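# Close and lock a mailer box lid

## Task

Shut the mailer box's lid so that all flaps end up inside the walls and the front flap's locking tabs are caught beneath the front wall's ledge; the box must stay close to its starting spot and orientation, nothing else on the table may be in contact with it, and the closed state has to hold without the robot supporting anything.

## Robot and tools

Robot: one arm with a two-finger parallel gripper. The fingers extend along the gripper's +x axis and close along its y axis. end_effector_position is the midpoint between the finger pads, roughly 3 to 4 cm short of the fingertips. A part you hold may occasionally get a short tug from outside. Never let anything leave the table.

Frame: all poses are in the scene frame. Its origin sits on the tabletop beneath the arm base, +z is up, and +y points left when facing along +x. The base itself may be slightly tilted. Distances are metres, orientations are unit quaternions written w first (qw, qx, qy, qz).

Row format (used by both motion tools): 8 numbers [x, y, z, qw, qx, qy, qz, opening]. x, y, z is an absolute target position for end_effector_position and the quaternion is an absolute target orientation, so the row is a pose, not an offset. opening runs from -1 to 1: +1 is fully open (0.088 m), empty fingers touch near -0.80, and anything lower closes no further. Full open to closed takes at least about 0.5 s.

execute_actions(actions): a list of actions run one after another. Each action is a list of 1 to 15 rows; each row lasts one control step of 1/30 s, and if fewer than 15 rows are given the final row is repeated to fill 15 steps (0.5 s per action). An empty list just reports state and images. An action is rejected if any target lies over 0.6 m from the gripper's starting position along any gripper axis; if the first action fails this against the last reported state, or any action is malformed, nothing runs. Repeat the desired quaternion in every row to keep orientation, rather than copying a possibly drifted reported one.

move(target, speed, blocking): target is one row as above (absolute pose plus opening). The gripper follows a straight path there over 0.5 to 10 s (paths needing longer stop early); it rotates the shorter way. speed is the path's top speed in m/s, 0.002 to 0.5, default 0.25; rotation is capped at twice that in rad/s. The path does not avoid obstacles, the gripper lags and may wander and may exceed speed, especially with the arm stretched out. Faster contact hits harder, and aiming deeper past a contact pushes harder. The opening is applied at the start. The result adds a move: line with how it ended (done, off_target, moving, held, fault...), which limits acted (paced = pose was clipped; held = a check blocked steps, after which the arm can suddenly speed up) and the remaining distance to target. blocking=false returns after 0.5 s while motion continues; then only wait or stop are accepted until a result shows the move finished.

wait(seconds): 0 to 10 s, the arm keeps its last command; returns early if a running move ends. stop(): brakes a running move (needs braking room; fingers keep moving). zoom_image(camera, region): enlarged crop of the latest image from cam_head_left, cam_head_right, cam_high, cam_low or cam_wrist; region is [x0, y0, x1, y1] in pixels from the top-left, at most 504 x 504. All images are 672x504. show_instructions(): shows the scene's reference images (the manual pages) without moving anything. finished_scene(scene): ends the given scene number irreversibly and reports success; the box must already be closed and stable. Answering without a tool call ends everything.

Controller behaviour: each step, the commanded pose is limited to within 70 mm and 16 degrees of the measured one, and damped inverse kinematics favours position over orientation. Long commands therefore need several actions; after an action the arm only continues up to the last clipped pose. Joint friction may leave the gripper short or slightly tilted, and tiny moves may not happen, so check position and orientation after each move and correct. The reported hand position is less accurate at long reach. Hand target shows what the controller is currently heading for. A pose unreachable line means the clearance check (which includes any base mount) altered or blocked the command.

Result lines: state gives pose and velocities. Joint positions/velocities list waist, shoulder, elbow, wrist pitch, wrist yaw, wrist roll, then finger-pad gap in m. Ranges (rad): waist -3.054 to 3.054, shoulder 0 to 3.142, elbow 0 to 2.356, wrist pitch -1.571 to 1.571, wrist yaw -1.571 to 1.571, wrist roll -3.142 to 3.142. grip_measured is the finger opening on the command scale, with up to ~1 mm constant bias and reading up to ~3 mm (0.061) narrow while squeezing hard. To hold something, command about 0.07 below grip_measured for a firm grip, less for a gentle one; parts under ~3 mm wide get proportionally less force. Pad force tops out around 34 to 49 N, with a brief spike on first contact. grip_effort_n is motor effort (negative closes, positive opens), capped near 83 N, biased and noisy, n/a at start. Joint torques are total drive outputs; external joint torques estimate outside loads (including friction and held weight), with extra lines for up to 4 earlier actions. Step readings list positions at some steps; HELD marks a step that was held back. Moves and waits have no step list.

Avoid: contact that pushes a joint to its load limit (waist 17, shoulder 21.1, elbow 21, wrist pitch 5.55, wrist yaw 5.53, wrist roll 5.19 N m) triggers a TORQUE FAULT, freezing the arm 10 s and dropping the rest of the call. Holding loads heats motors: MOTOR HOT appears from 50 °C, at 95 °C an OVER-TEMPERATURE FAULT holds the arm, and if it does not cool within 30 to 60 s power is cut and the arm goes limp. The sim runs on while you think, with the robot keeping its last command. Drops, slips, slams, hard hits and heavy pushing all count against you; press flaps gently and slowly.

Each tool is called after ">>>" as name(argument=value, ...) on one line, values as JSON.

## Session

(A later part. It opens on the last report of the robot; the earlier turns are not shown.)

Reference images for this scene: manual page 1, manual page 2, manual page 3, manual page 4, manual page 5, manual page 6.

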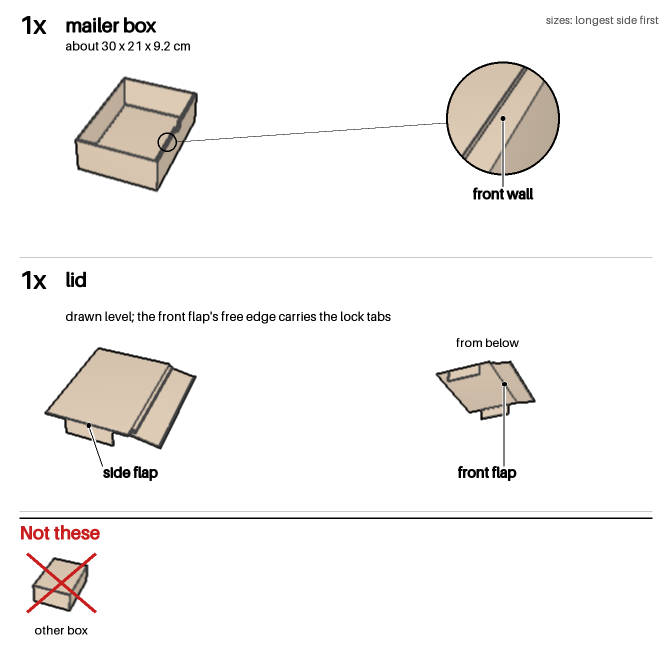

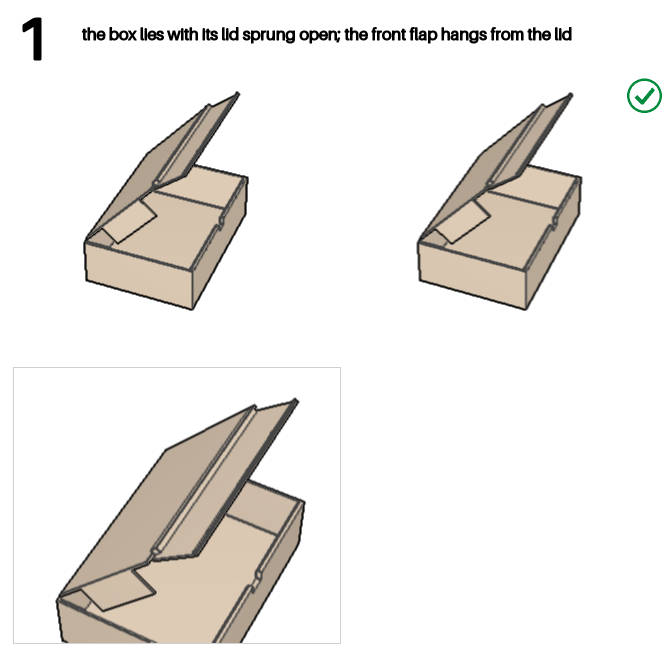

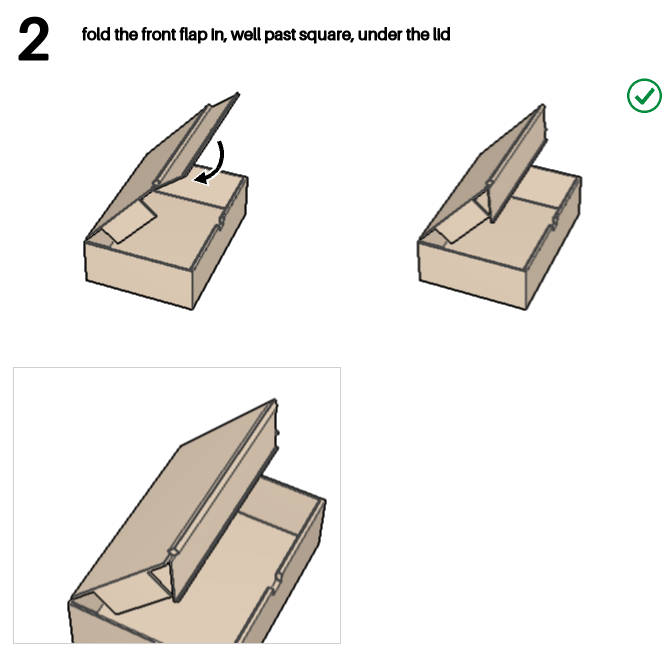

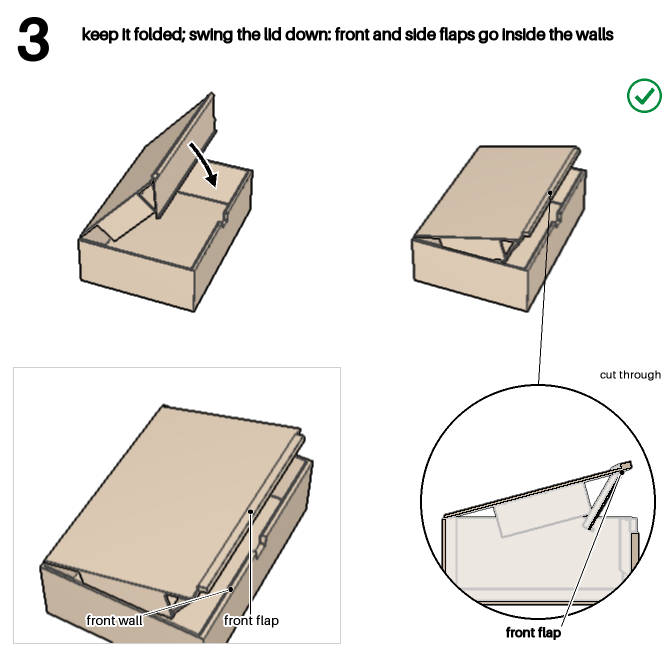

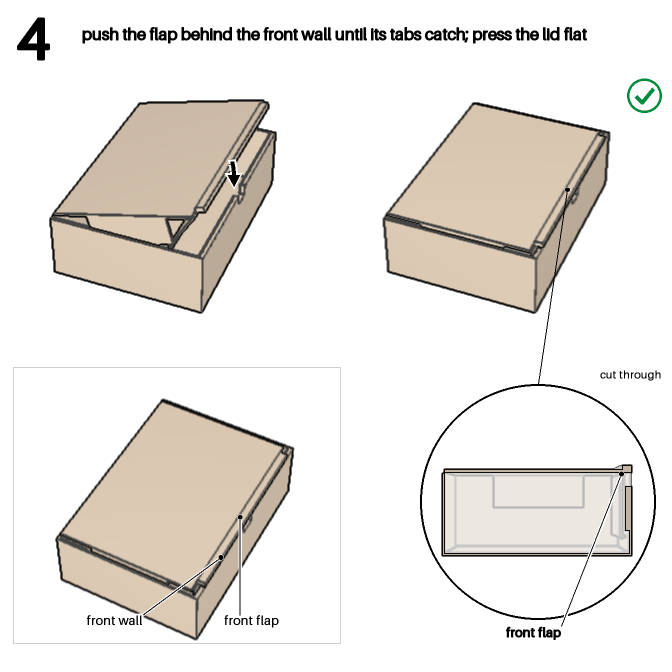

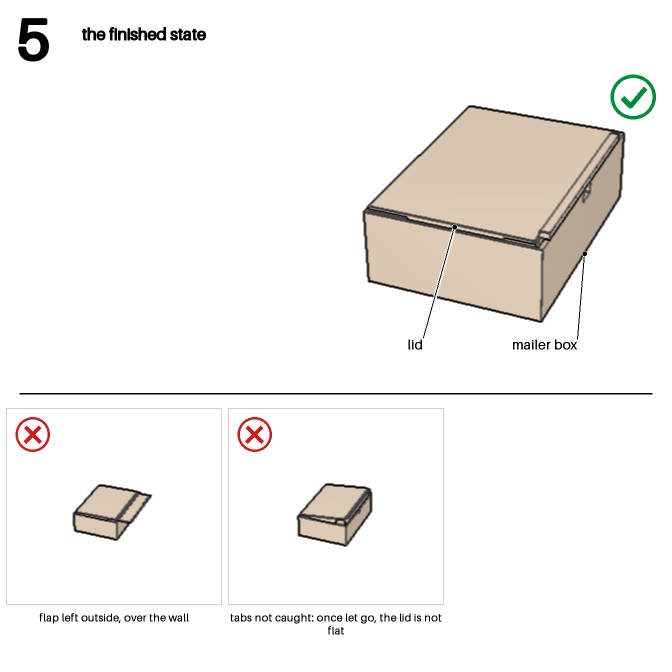

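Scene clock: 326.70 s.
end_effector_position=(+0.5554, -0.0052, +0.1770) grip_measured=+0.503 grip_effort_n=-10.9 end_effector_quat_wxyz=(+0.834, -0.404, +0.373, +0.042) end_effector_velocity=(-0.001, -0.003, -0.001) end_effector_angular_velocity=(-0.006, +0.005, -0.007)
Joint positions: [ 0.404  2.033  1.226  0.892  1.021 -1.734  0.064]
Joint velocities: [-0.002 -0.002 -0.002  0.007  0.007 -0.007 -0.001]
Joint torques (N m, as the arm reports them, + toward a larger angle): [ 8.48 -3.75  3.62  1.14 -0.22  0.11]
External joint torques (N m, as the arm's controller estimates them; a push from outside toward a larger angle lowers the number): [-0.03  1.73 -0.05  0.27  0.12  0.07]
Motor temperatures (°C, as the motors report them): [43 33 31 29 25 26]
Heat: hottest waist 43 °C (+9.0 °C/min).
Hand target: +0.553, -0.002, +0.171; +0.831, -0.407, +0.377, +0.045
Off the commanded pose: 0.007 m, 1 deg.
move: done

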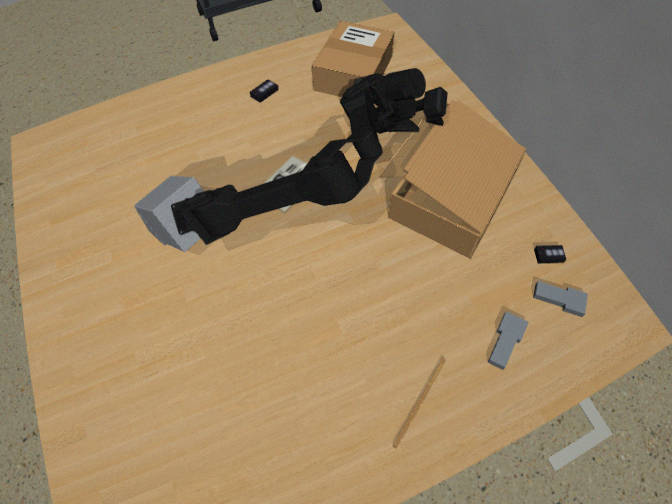

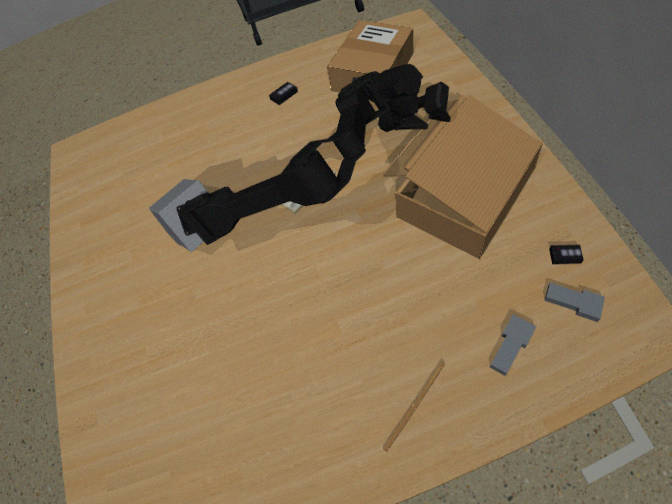

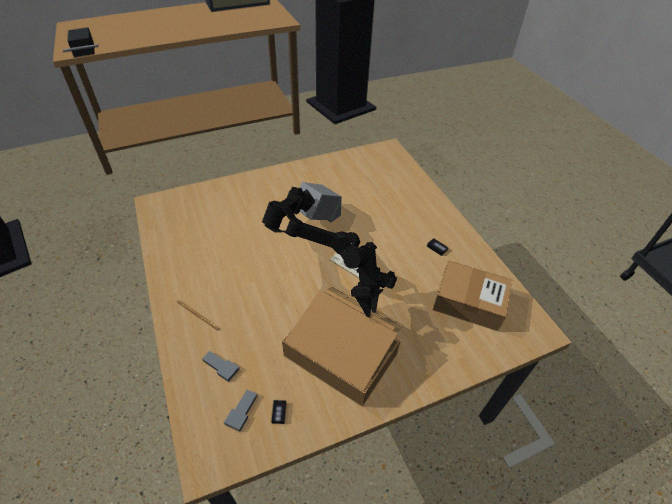

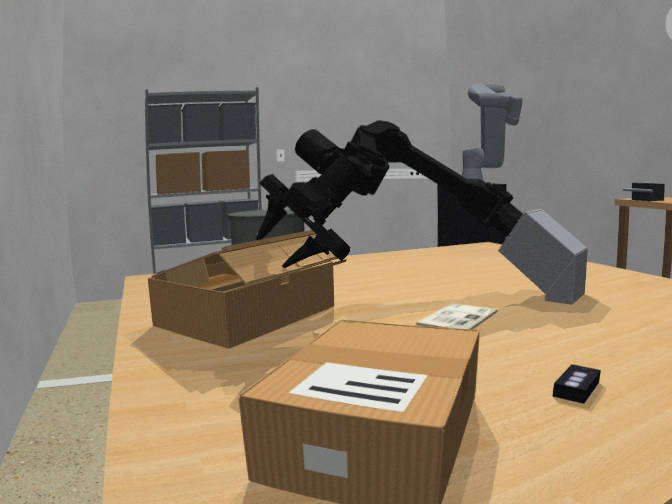

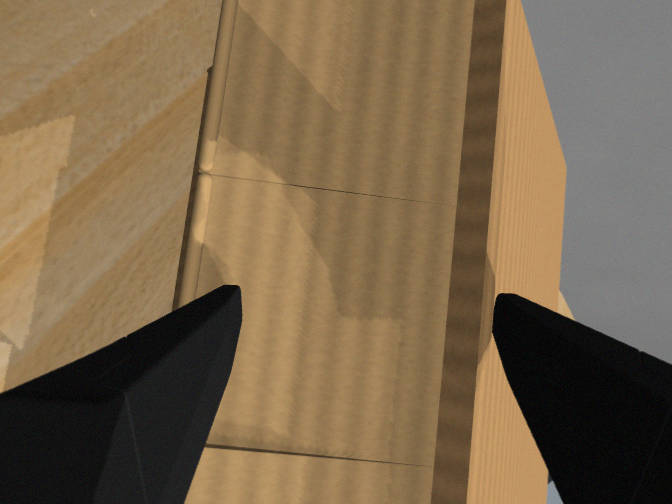

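>>> move(target=[0.568,-0.030,0.185,0.847,-0.238,0.45,0.16,1], speed=0.1)

>>> zoom_image(camera="cam_low", region=[140,160,380,340])

Scene clock: 336.17 s.
end_effector_position=(+0.5666, -0.0282, +0.1873) grip_measured=+0.996 grip_effort_n=17.4 end_effector_quat_wxyz=(+0.847, -0.241, +0.446, +0.161) end_effector_velocity=(-0.001, -0.003, +0.001) end_effector_angular_velocity=(+0.002, +0.013, +0.018)
Joint positions: [ 0.372  1.936  1.614 -0.247  0.91  -0.991  0.088]
Joint velocities: [-0.002 -0.002  0.022 -0.051 -0.007  0.007  0.   ]
Joint torques (N m, as the arm reports them, + toward a larger angle): [ 8.51 -4.61  5.63  0.63 -0.35  0.2 ]
External joint torques (N m, as the arm's controller estimates them; a push from outside toward a larger angle lowers the number): [-0.05  0.93  1.63 -0.18 -0.14  0.18]
Motor temperatures (°C, as the motors report them): [43 33 31 29 25 26]
Heat: hottest waist 43 °C (+7.1 °C/min).
Hand target: +0.568, -0.030, +0.185; +0.846, -0.238, +0.449, +0.160
Off the commanded pose: 0.003 m, 1 deg.
move: done

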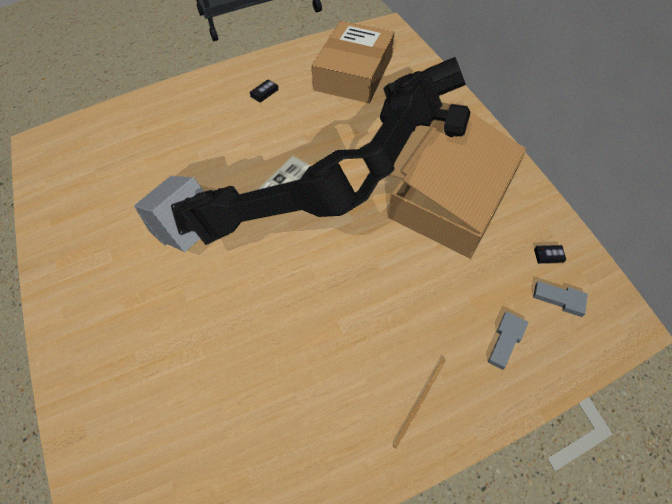

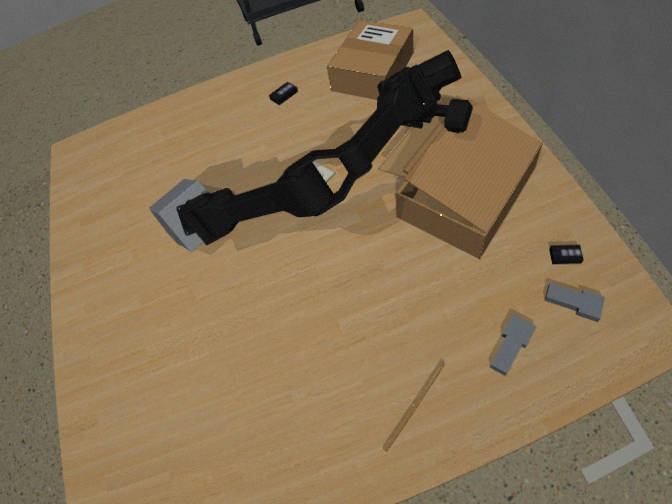

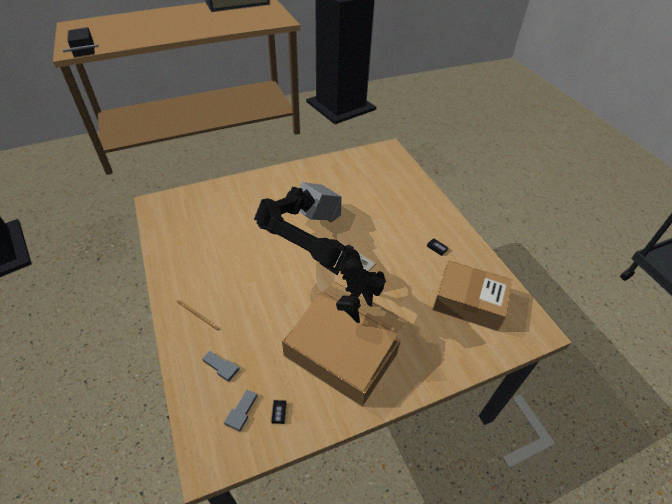

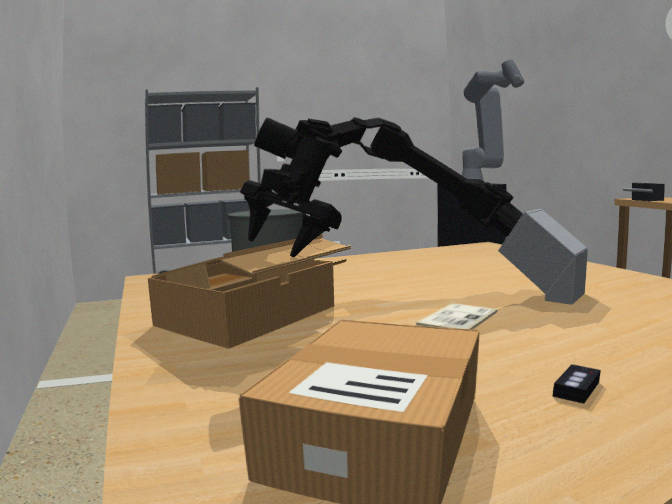

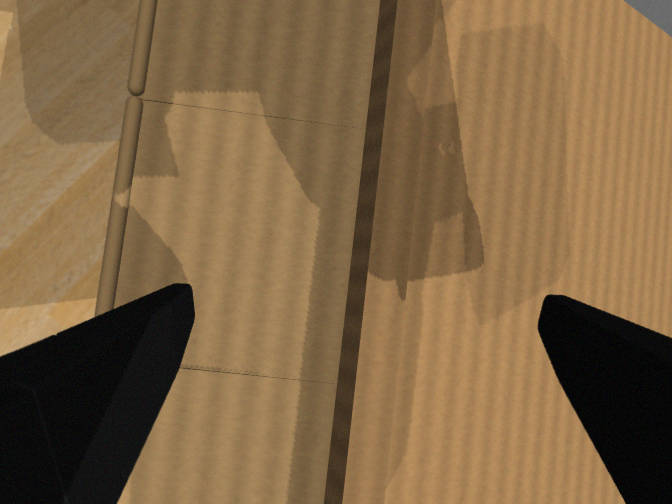

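Region (140, 160, 380, 340) of cam_low's 672x504 image, scaled by 2.100, with more detail than that image has; it fills the top 378 rows of this view, and the rest is white.

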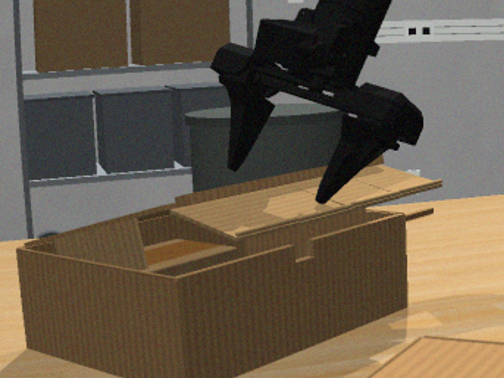

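>>> move(target=[0.585,-0.062,0.27,0.837,-0.13,0.483,0.224,1], speed=0.04)

>>> zoom_image(camera="cam_low", region=[120,100,400,310])

Scene clock: 360.97 s.
end_effector_position=(+0.5838, -0.0629, +0.2698) grip_measured=+0.996 grip_effort_n=17.9 end_effector_quat_wxyz=(+0.846, -0.135, +0.468, +0.216) end_effector_velocity=(-0.001, -0.001, +0.002) end_effector_angular_velocity=(+0.016, -0.005, +0.012)
Joint positions: [ 0.443  2.106  2.349 -1.062  0.808 -0.634  0.088]
Joint velocities: [-0.002 -0.007  0.002 -0.007 -0.022 -0.007  0.   ]
Joint torques (N m, as the arm reports them, + toward a larger angle): [ 9.31 -4.08  4.97  0.69 -0.43  0.13]
External joint torques (N m, as the arm's controller estimates them; a push from outside toward a larger angle lowers the number): [ 0.52  1.29  1.52 -0.08 -0.21  0.13]
Motor temperatures (°C, as the motors report them): [45 33 31 28 25 26]
Heat: hottest waist 45 °C (+5.0 °C/min).
Hand target: +0.585, -0.062, +0.270; +0.847, -0.132, +0.468, +0.217
Off the commanded pose: 0.002 m, 2 deg.
joint sent to its limit — the command would take joint 3 (elbow) past its upper limit, so that joint was sent only as far as its limit.
move: done

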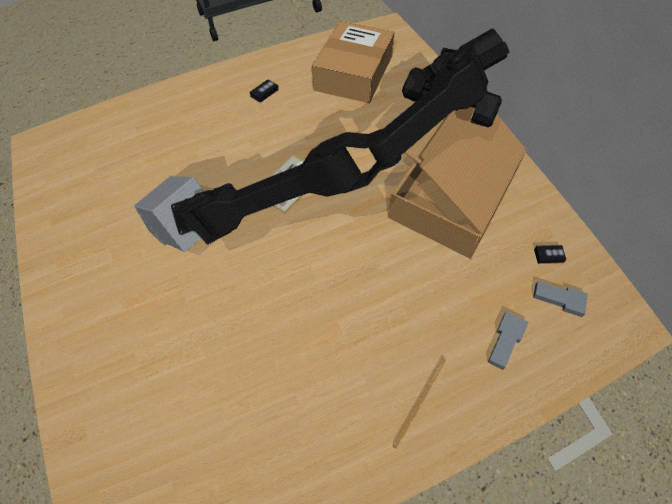

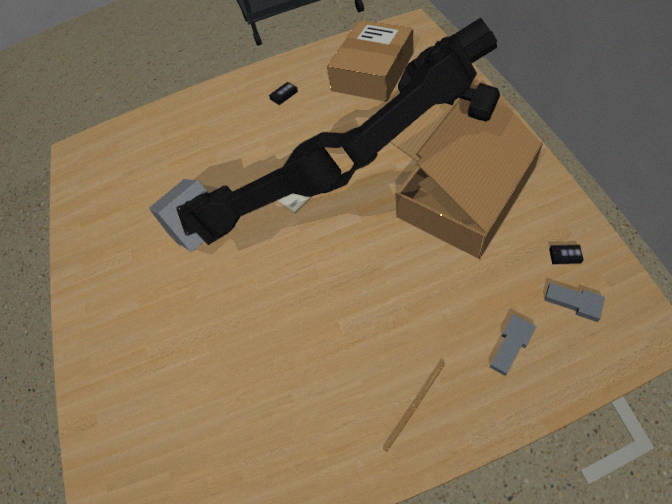

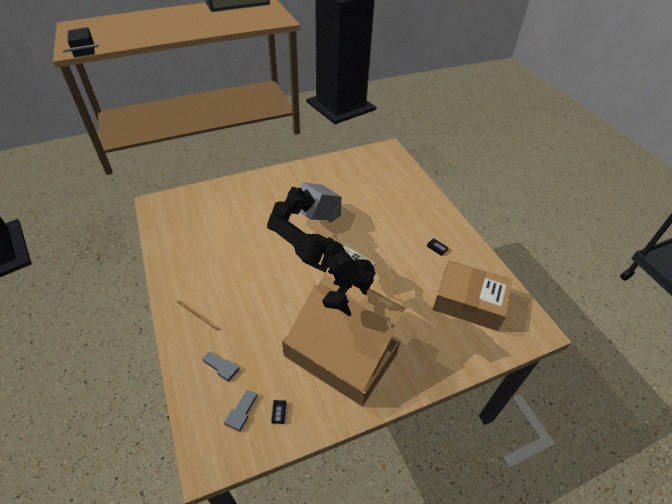

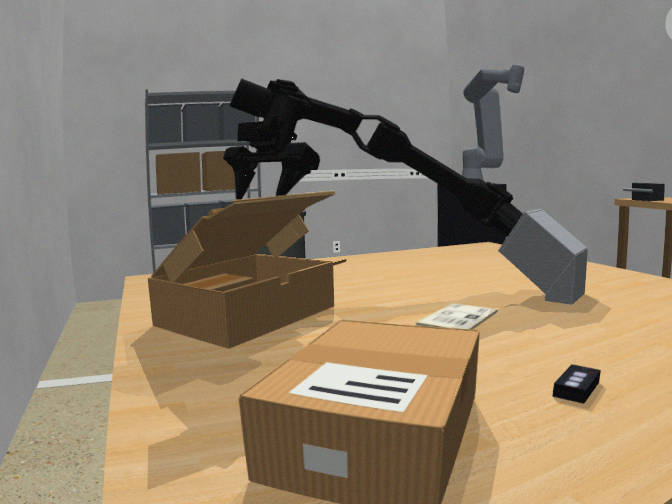

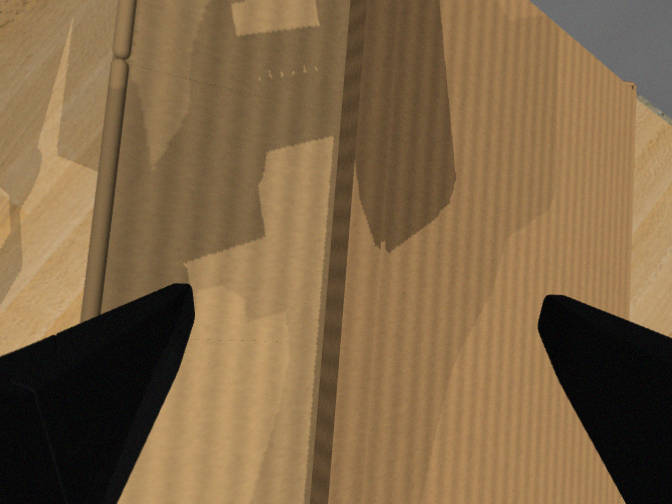

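Region (120, 100, 400, 310) of cam_low's 672x504 image, scaled by 1.800, with more detail than that image has; it fills the top 378 rows of this view, and the rest is white.

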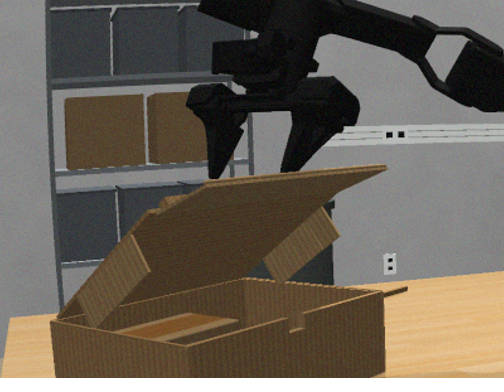

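>>> move(target=[0.563,-0.02,0.178,0.837,-0.13,0.483,0.224,1], speed=0.05)

>>> zoom_image(camera="cam_low", region=[140,160,380,340])

Scene clock: 372.53 s.
end_effector_position=(+0.5642, -0.0195, +0.1798) grip_measured=+0.996 grip_effort_n=17.9 end_effector_quat_wxyz=(+0.837, -0.130, +0.483, +0.222) end_effector_velocity=(-0.002, +0.001, -0.002) end_effector_angular_velocity=(-0.004, -0.004, +0.022)
Joint positions: [ 0.335  1.996  1.818 -0.617  0.735 -0.7    0.088]
Joint velocities: [-0.002 -0.007 -0.017  0.007 -0.007 -0.022 -0.   ]
Joint torques (N m, as the arm reports them, + toward a larger angle): [ 8.92 -5.64  3.58  0.88 -0.51 -0.12]
External joint torques (N m, as the arm's controller estimates them; a push from outside toward a larger angle lowers the number): [ 0.14  0.28 -0.31  0.19 -0.26 -0.13]
Motor temperatures (°C, as the motors report them): [46 33 31 28 25 26]
Heat: hottest waist 46 °C (+4.1 °C/min).
Hand target: +0.563, -0.020, +0.178; +0.837, -0.130, +0.483, +0.224
Off the commanded pose: 0.002 m, 0 deg.
move: done

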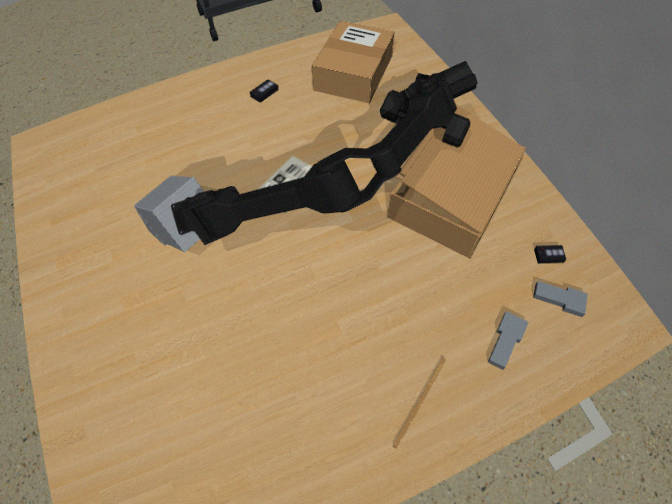

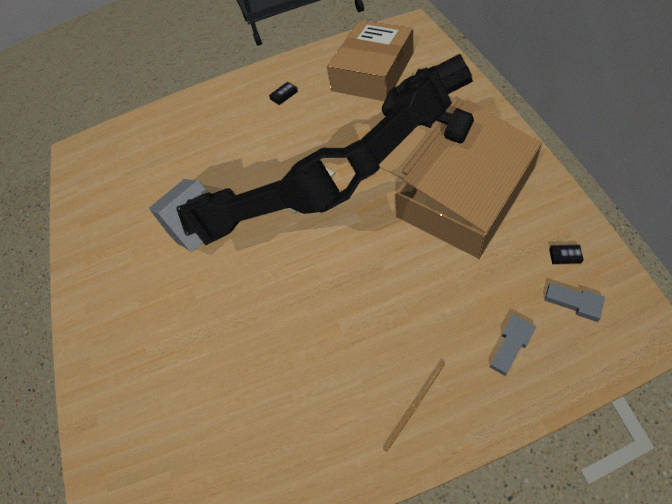

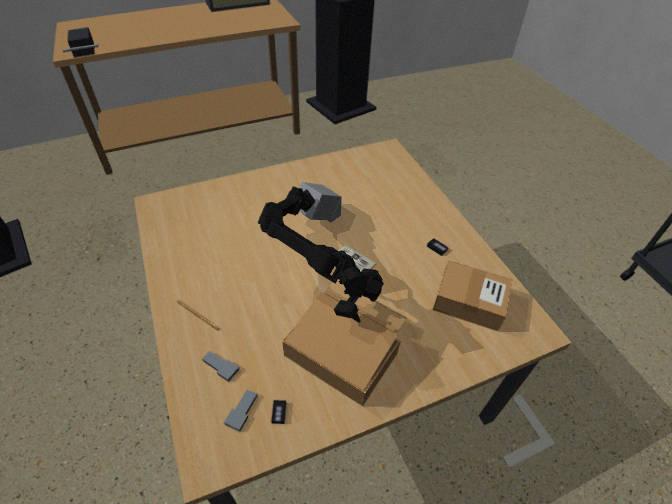

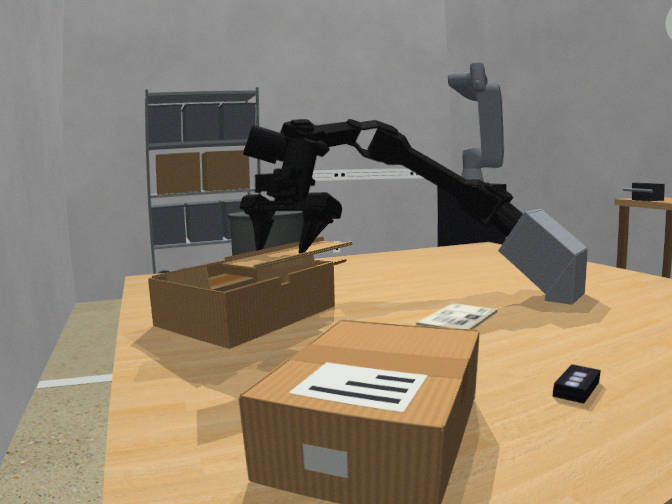

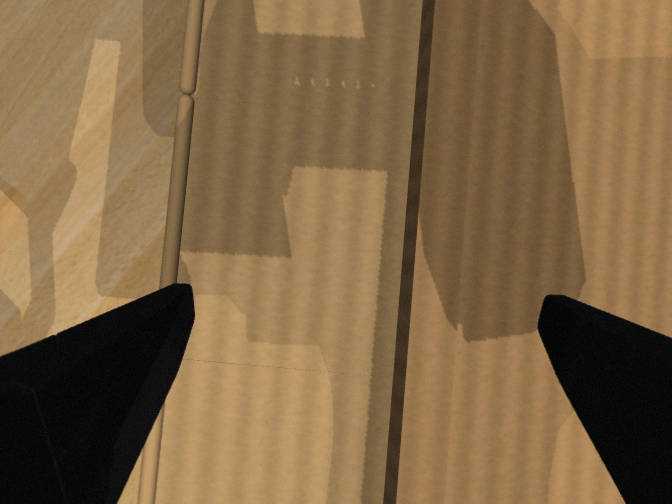

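Region (140, 160, 380, 340) of cam_low's 672x504 image, scaled by 2.100, with more detail than that image has; it fills the top 378 rows of this view, and the rest is white.

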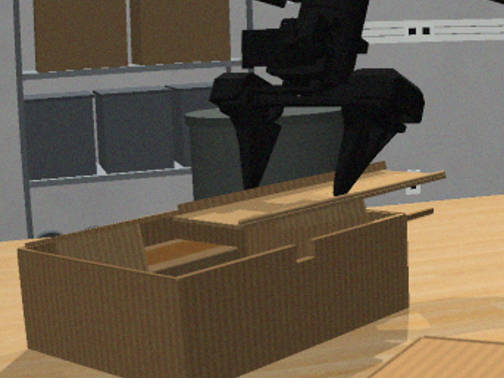

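>>> move(target=[0.562,-0.02,0.165,0.847,-0.238,0.45,0.16,1], speed=0.06)

>>> move(target=[0.568,-0.034,0.163,0.847,-0.238,0.45,0.16,0.85], speed=0.02)

>>> zoom_image(camera="cam_low", region=[140,160,380,340])

Scene clock: 382.93 s.
end_effector_position=(+0.5634, -0.0169, +0.1653) grip_measured=+0.996 grip_effort_n=17.4 end_effector_quat_wxyz=(+0.847, -0.235, +0.449, +0.163) end_effector_velocity=(-0.001, -0.000, -0.004) end_effector_angular_velocity=(-0.021, -0.010, +0.028)
Joint positions: [ 0.344  1.954  1.556 -0.167  0.881 -0.995  0.088]
Joint velocities: [-0.007 -0.007 -0.027  0.037 -0.007 -0.051 -0.   ]
Joint torques (N m, as the arm reports them, + toward a larger angle): [ 8.98 -5.69  3.74  1.04  0.02 -0.12]
External joint torques (N m, as the arm's controller estimates them; a push from outside toward a larger angle lowers the number): [ 0.41  0.18 -0.27  0.23  0.22 -0.13]
Motor temperatures (°C, as the motors report them): [47 34 31 28 25 26]
Heat: hottest waist 47 °C (+5.0 °C/min).
Hand target: +0.562, -0.020, +0.165; +0.846, -0.238, +0.450, +0.160
Off the commanded pose: 0.003 m, 0 deg.
move: done

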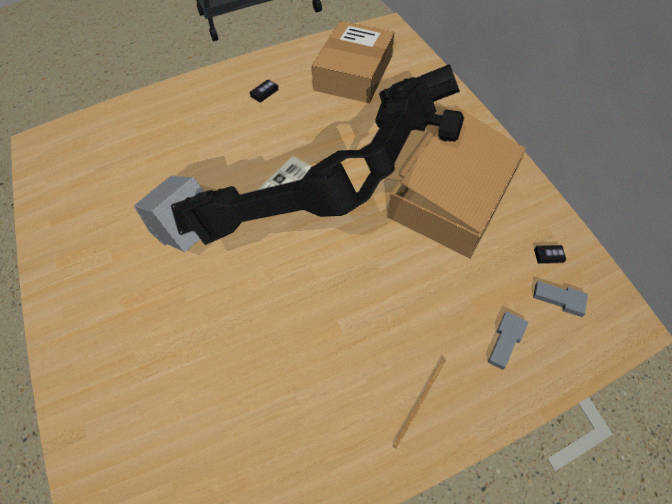

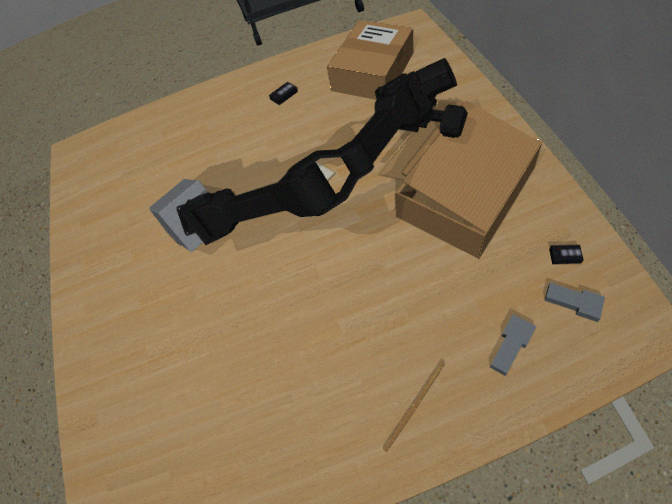

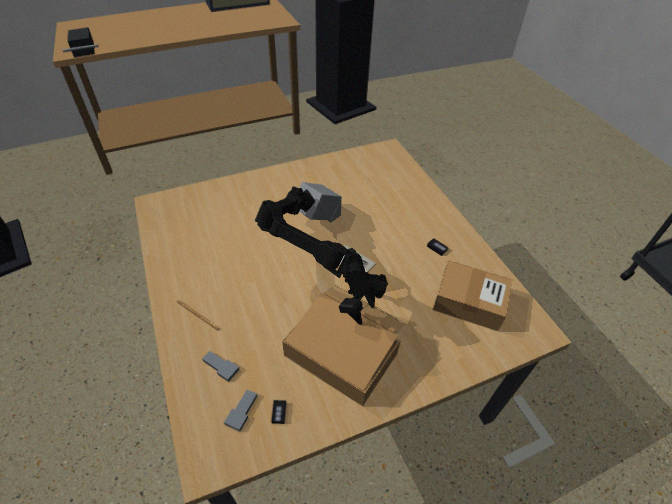

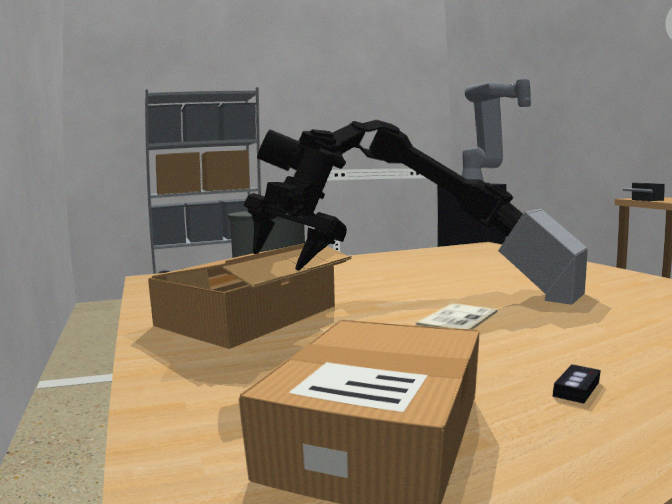

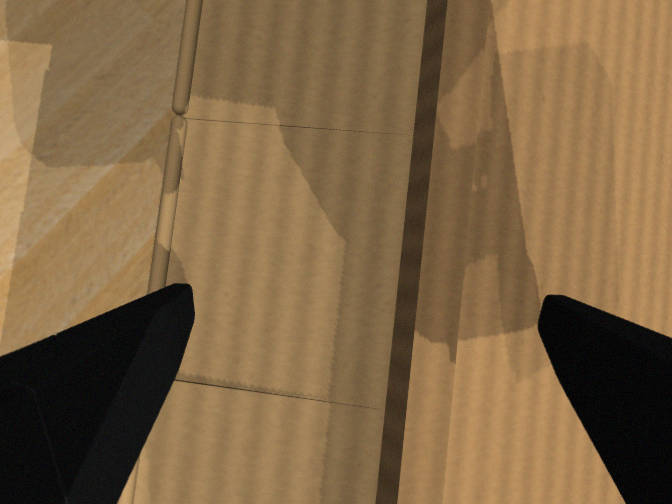

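Scene clock: 384.10 s.
end_effector_position=(+0.5661, -0.0273, +0.1624) grip_measured=+0.852 grip_effort_n=-10.9 end_effector_quat_wxyz=(+0.845, -0.239, +0.450, +0.164) end_effector_velocity=(-0.000, +0.003, +0.001) end_effector_angular_velocity=(+0.001, -0.001, +0.017)
Joint positions: [ 0.325  1.944  1.566 -0.176  0.869 -1.019  0.081]
Joint velocities: [ 0.002  0.002  0.002 -0.007 -0.007 -0.007 -0.   ]
Joint torques (N m, as the arm reports them, + toward a larger angle): [ 8.47 -5.93  5.72  0.64 -0.29 -0.12]
External joint torques (N m, as the arm's controller estimates them; a push from outside toward a larger angle lowers the number): [-0.23 -0.12  1.76 -0.16 -0.06 -0.14]
Motor temperatures (°C, as the motors report them): [47 34 31 28 25 26]
Heat: hottest waist 47 °C (+5.0 °C/min).
Hand target: +0.568, -0.034, +0.163; +0.846, -0.238, +0.450, +0.160
Off the commanded pose: 0.007 m, 0 deg.
move: done

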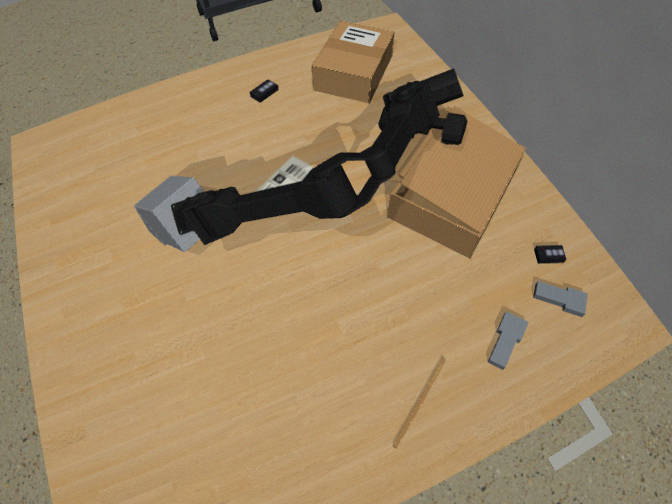

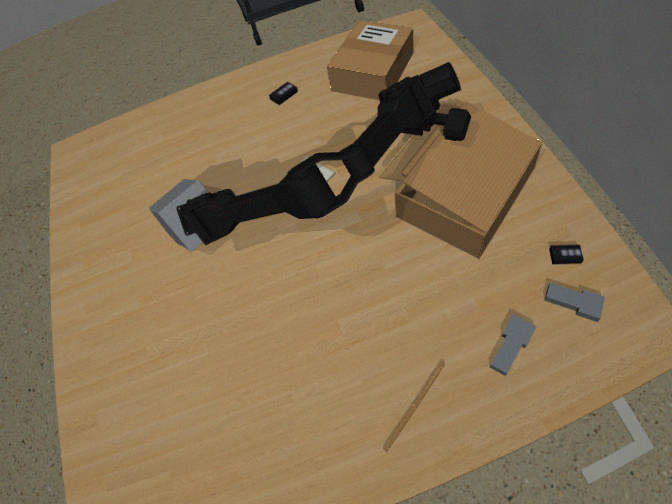

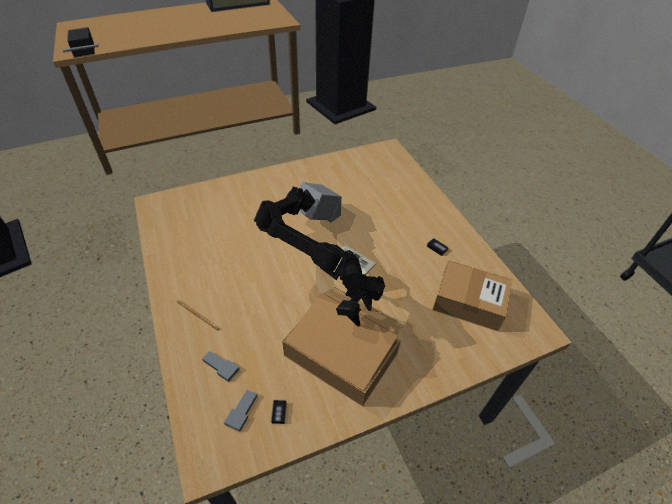

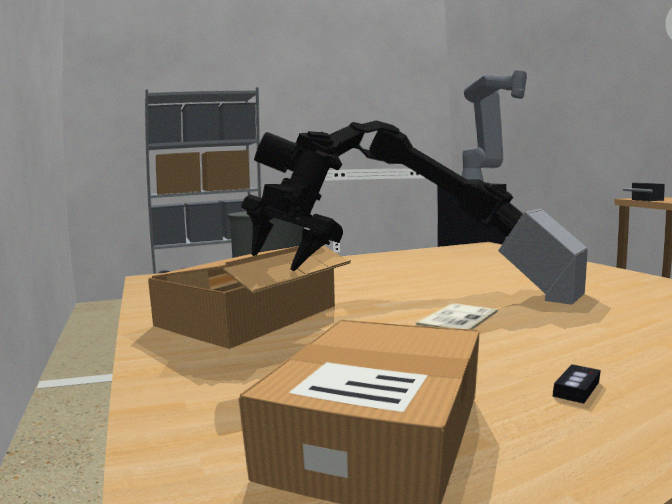

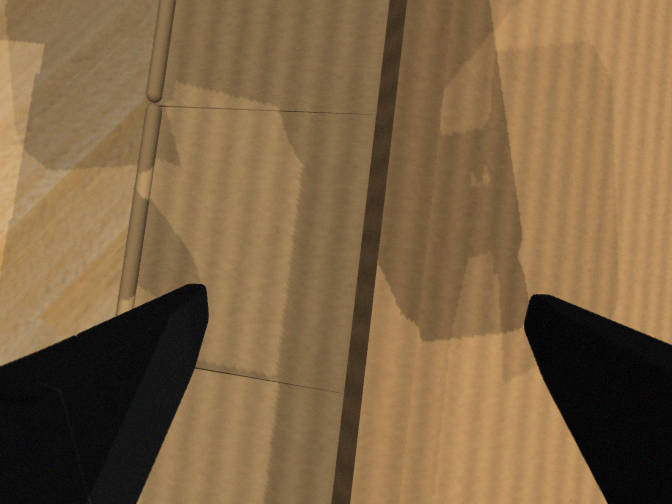

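Region (140, 160, 380, 340) of cam_low's 672x504 image, scaled by 2.100, with more detail than that image has; it fills the top 378 rows of this view, and the rest is white.

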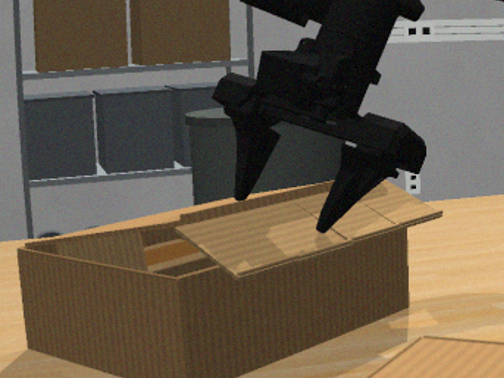

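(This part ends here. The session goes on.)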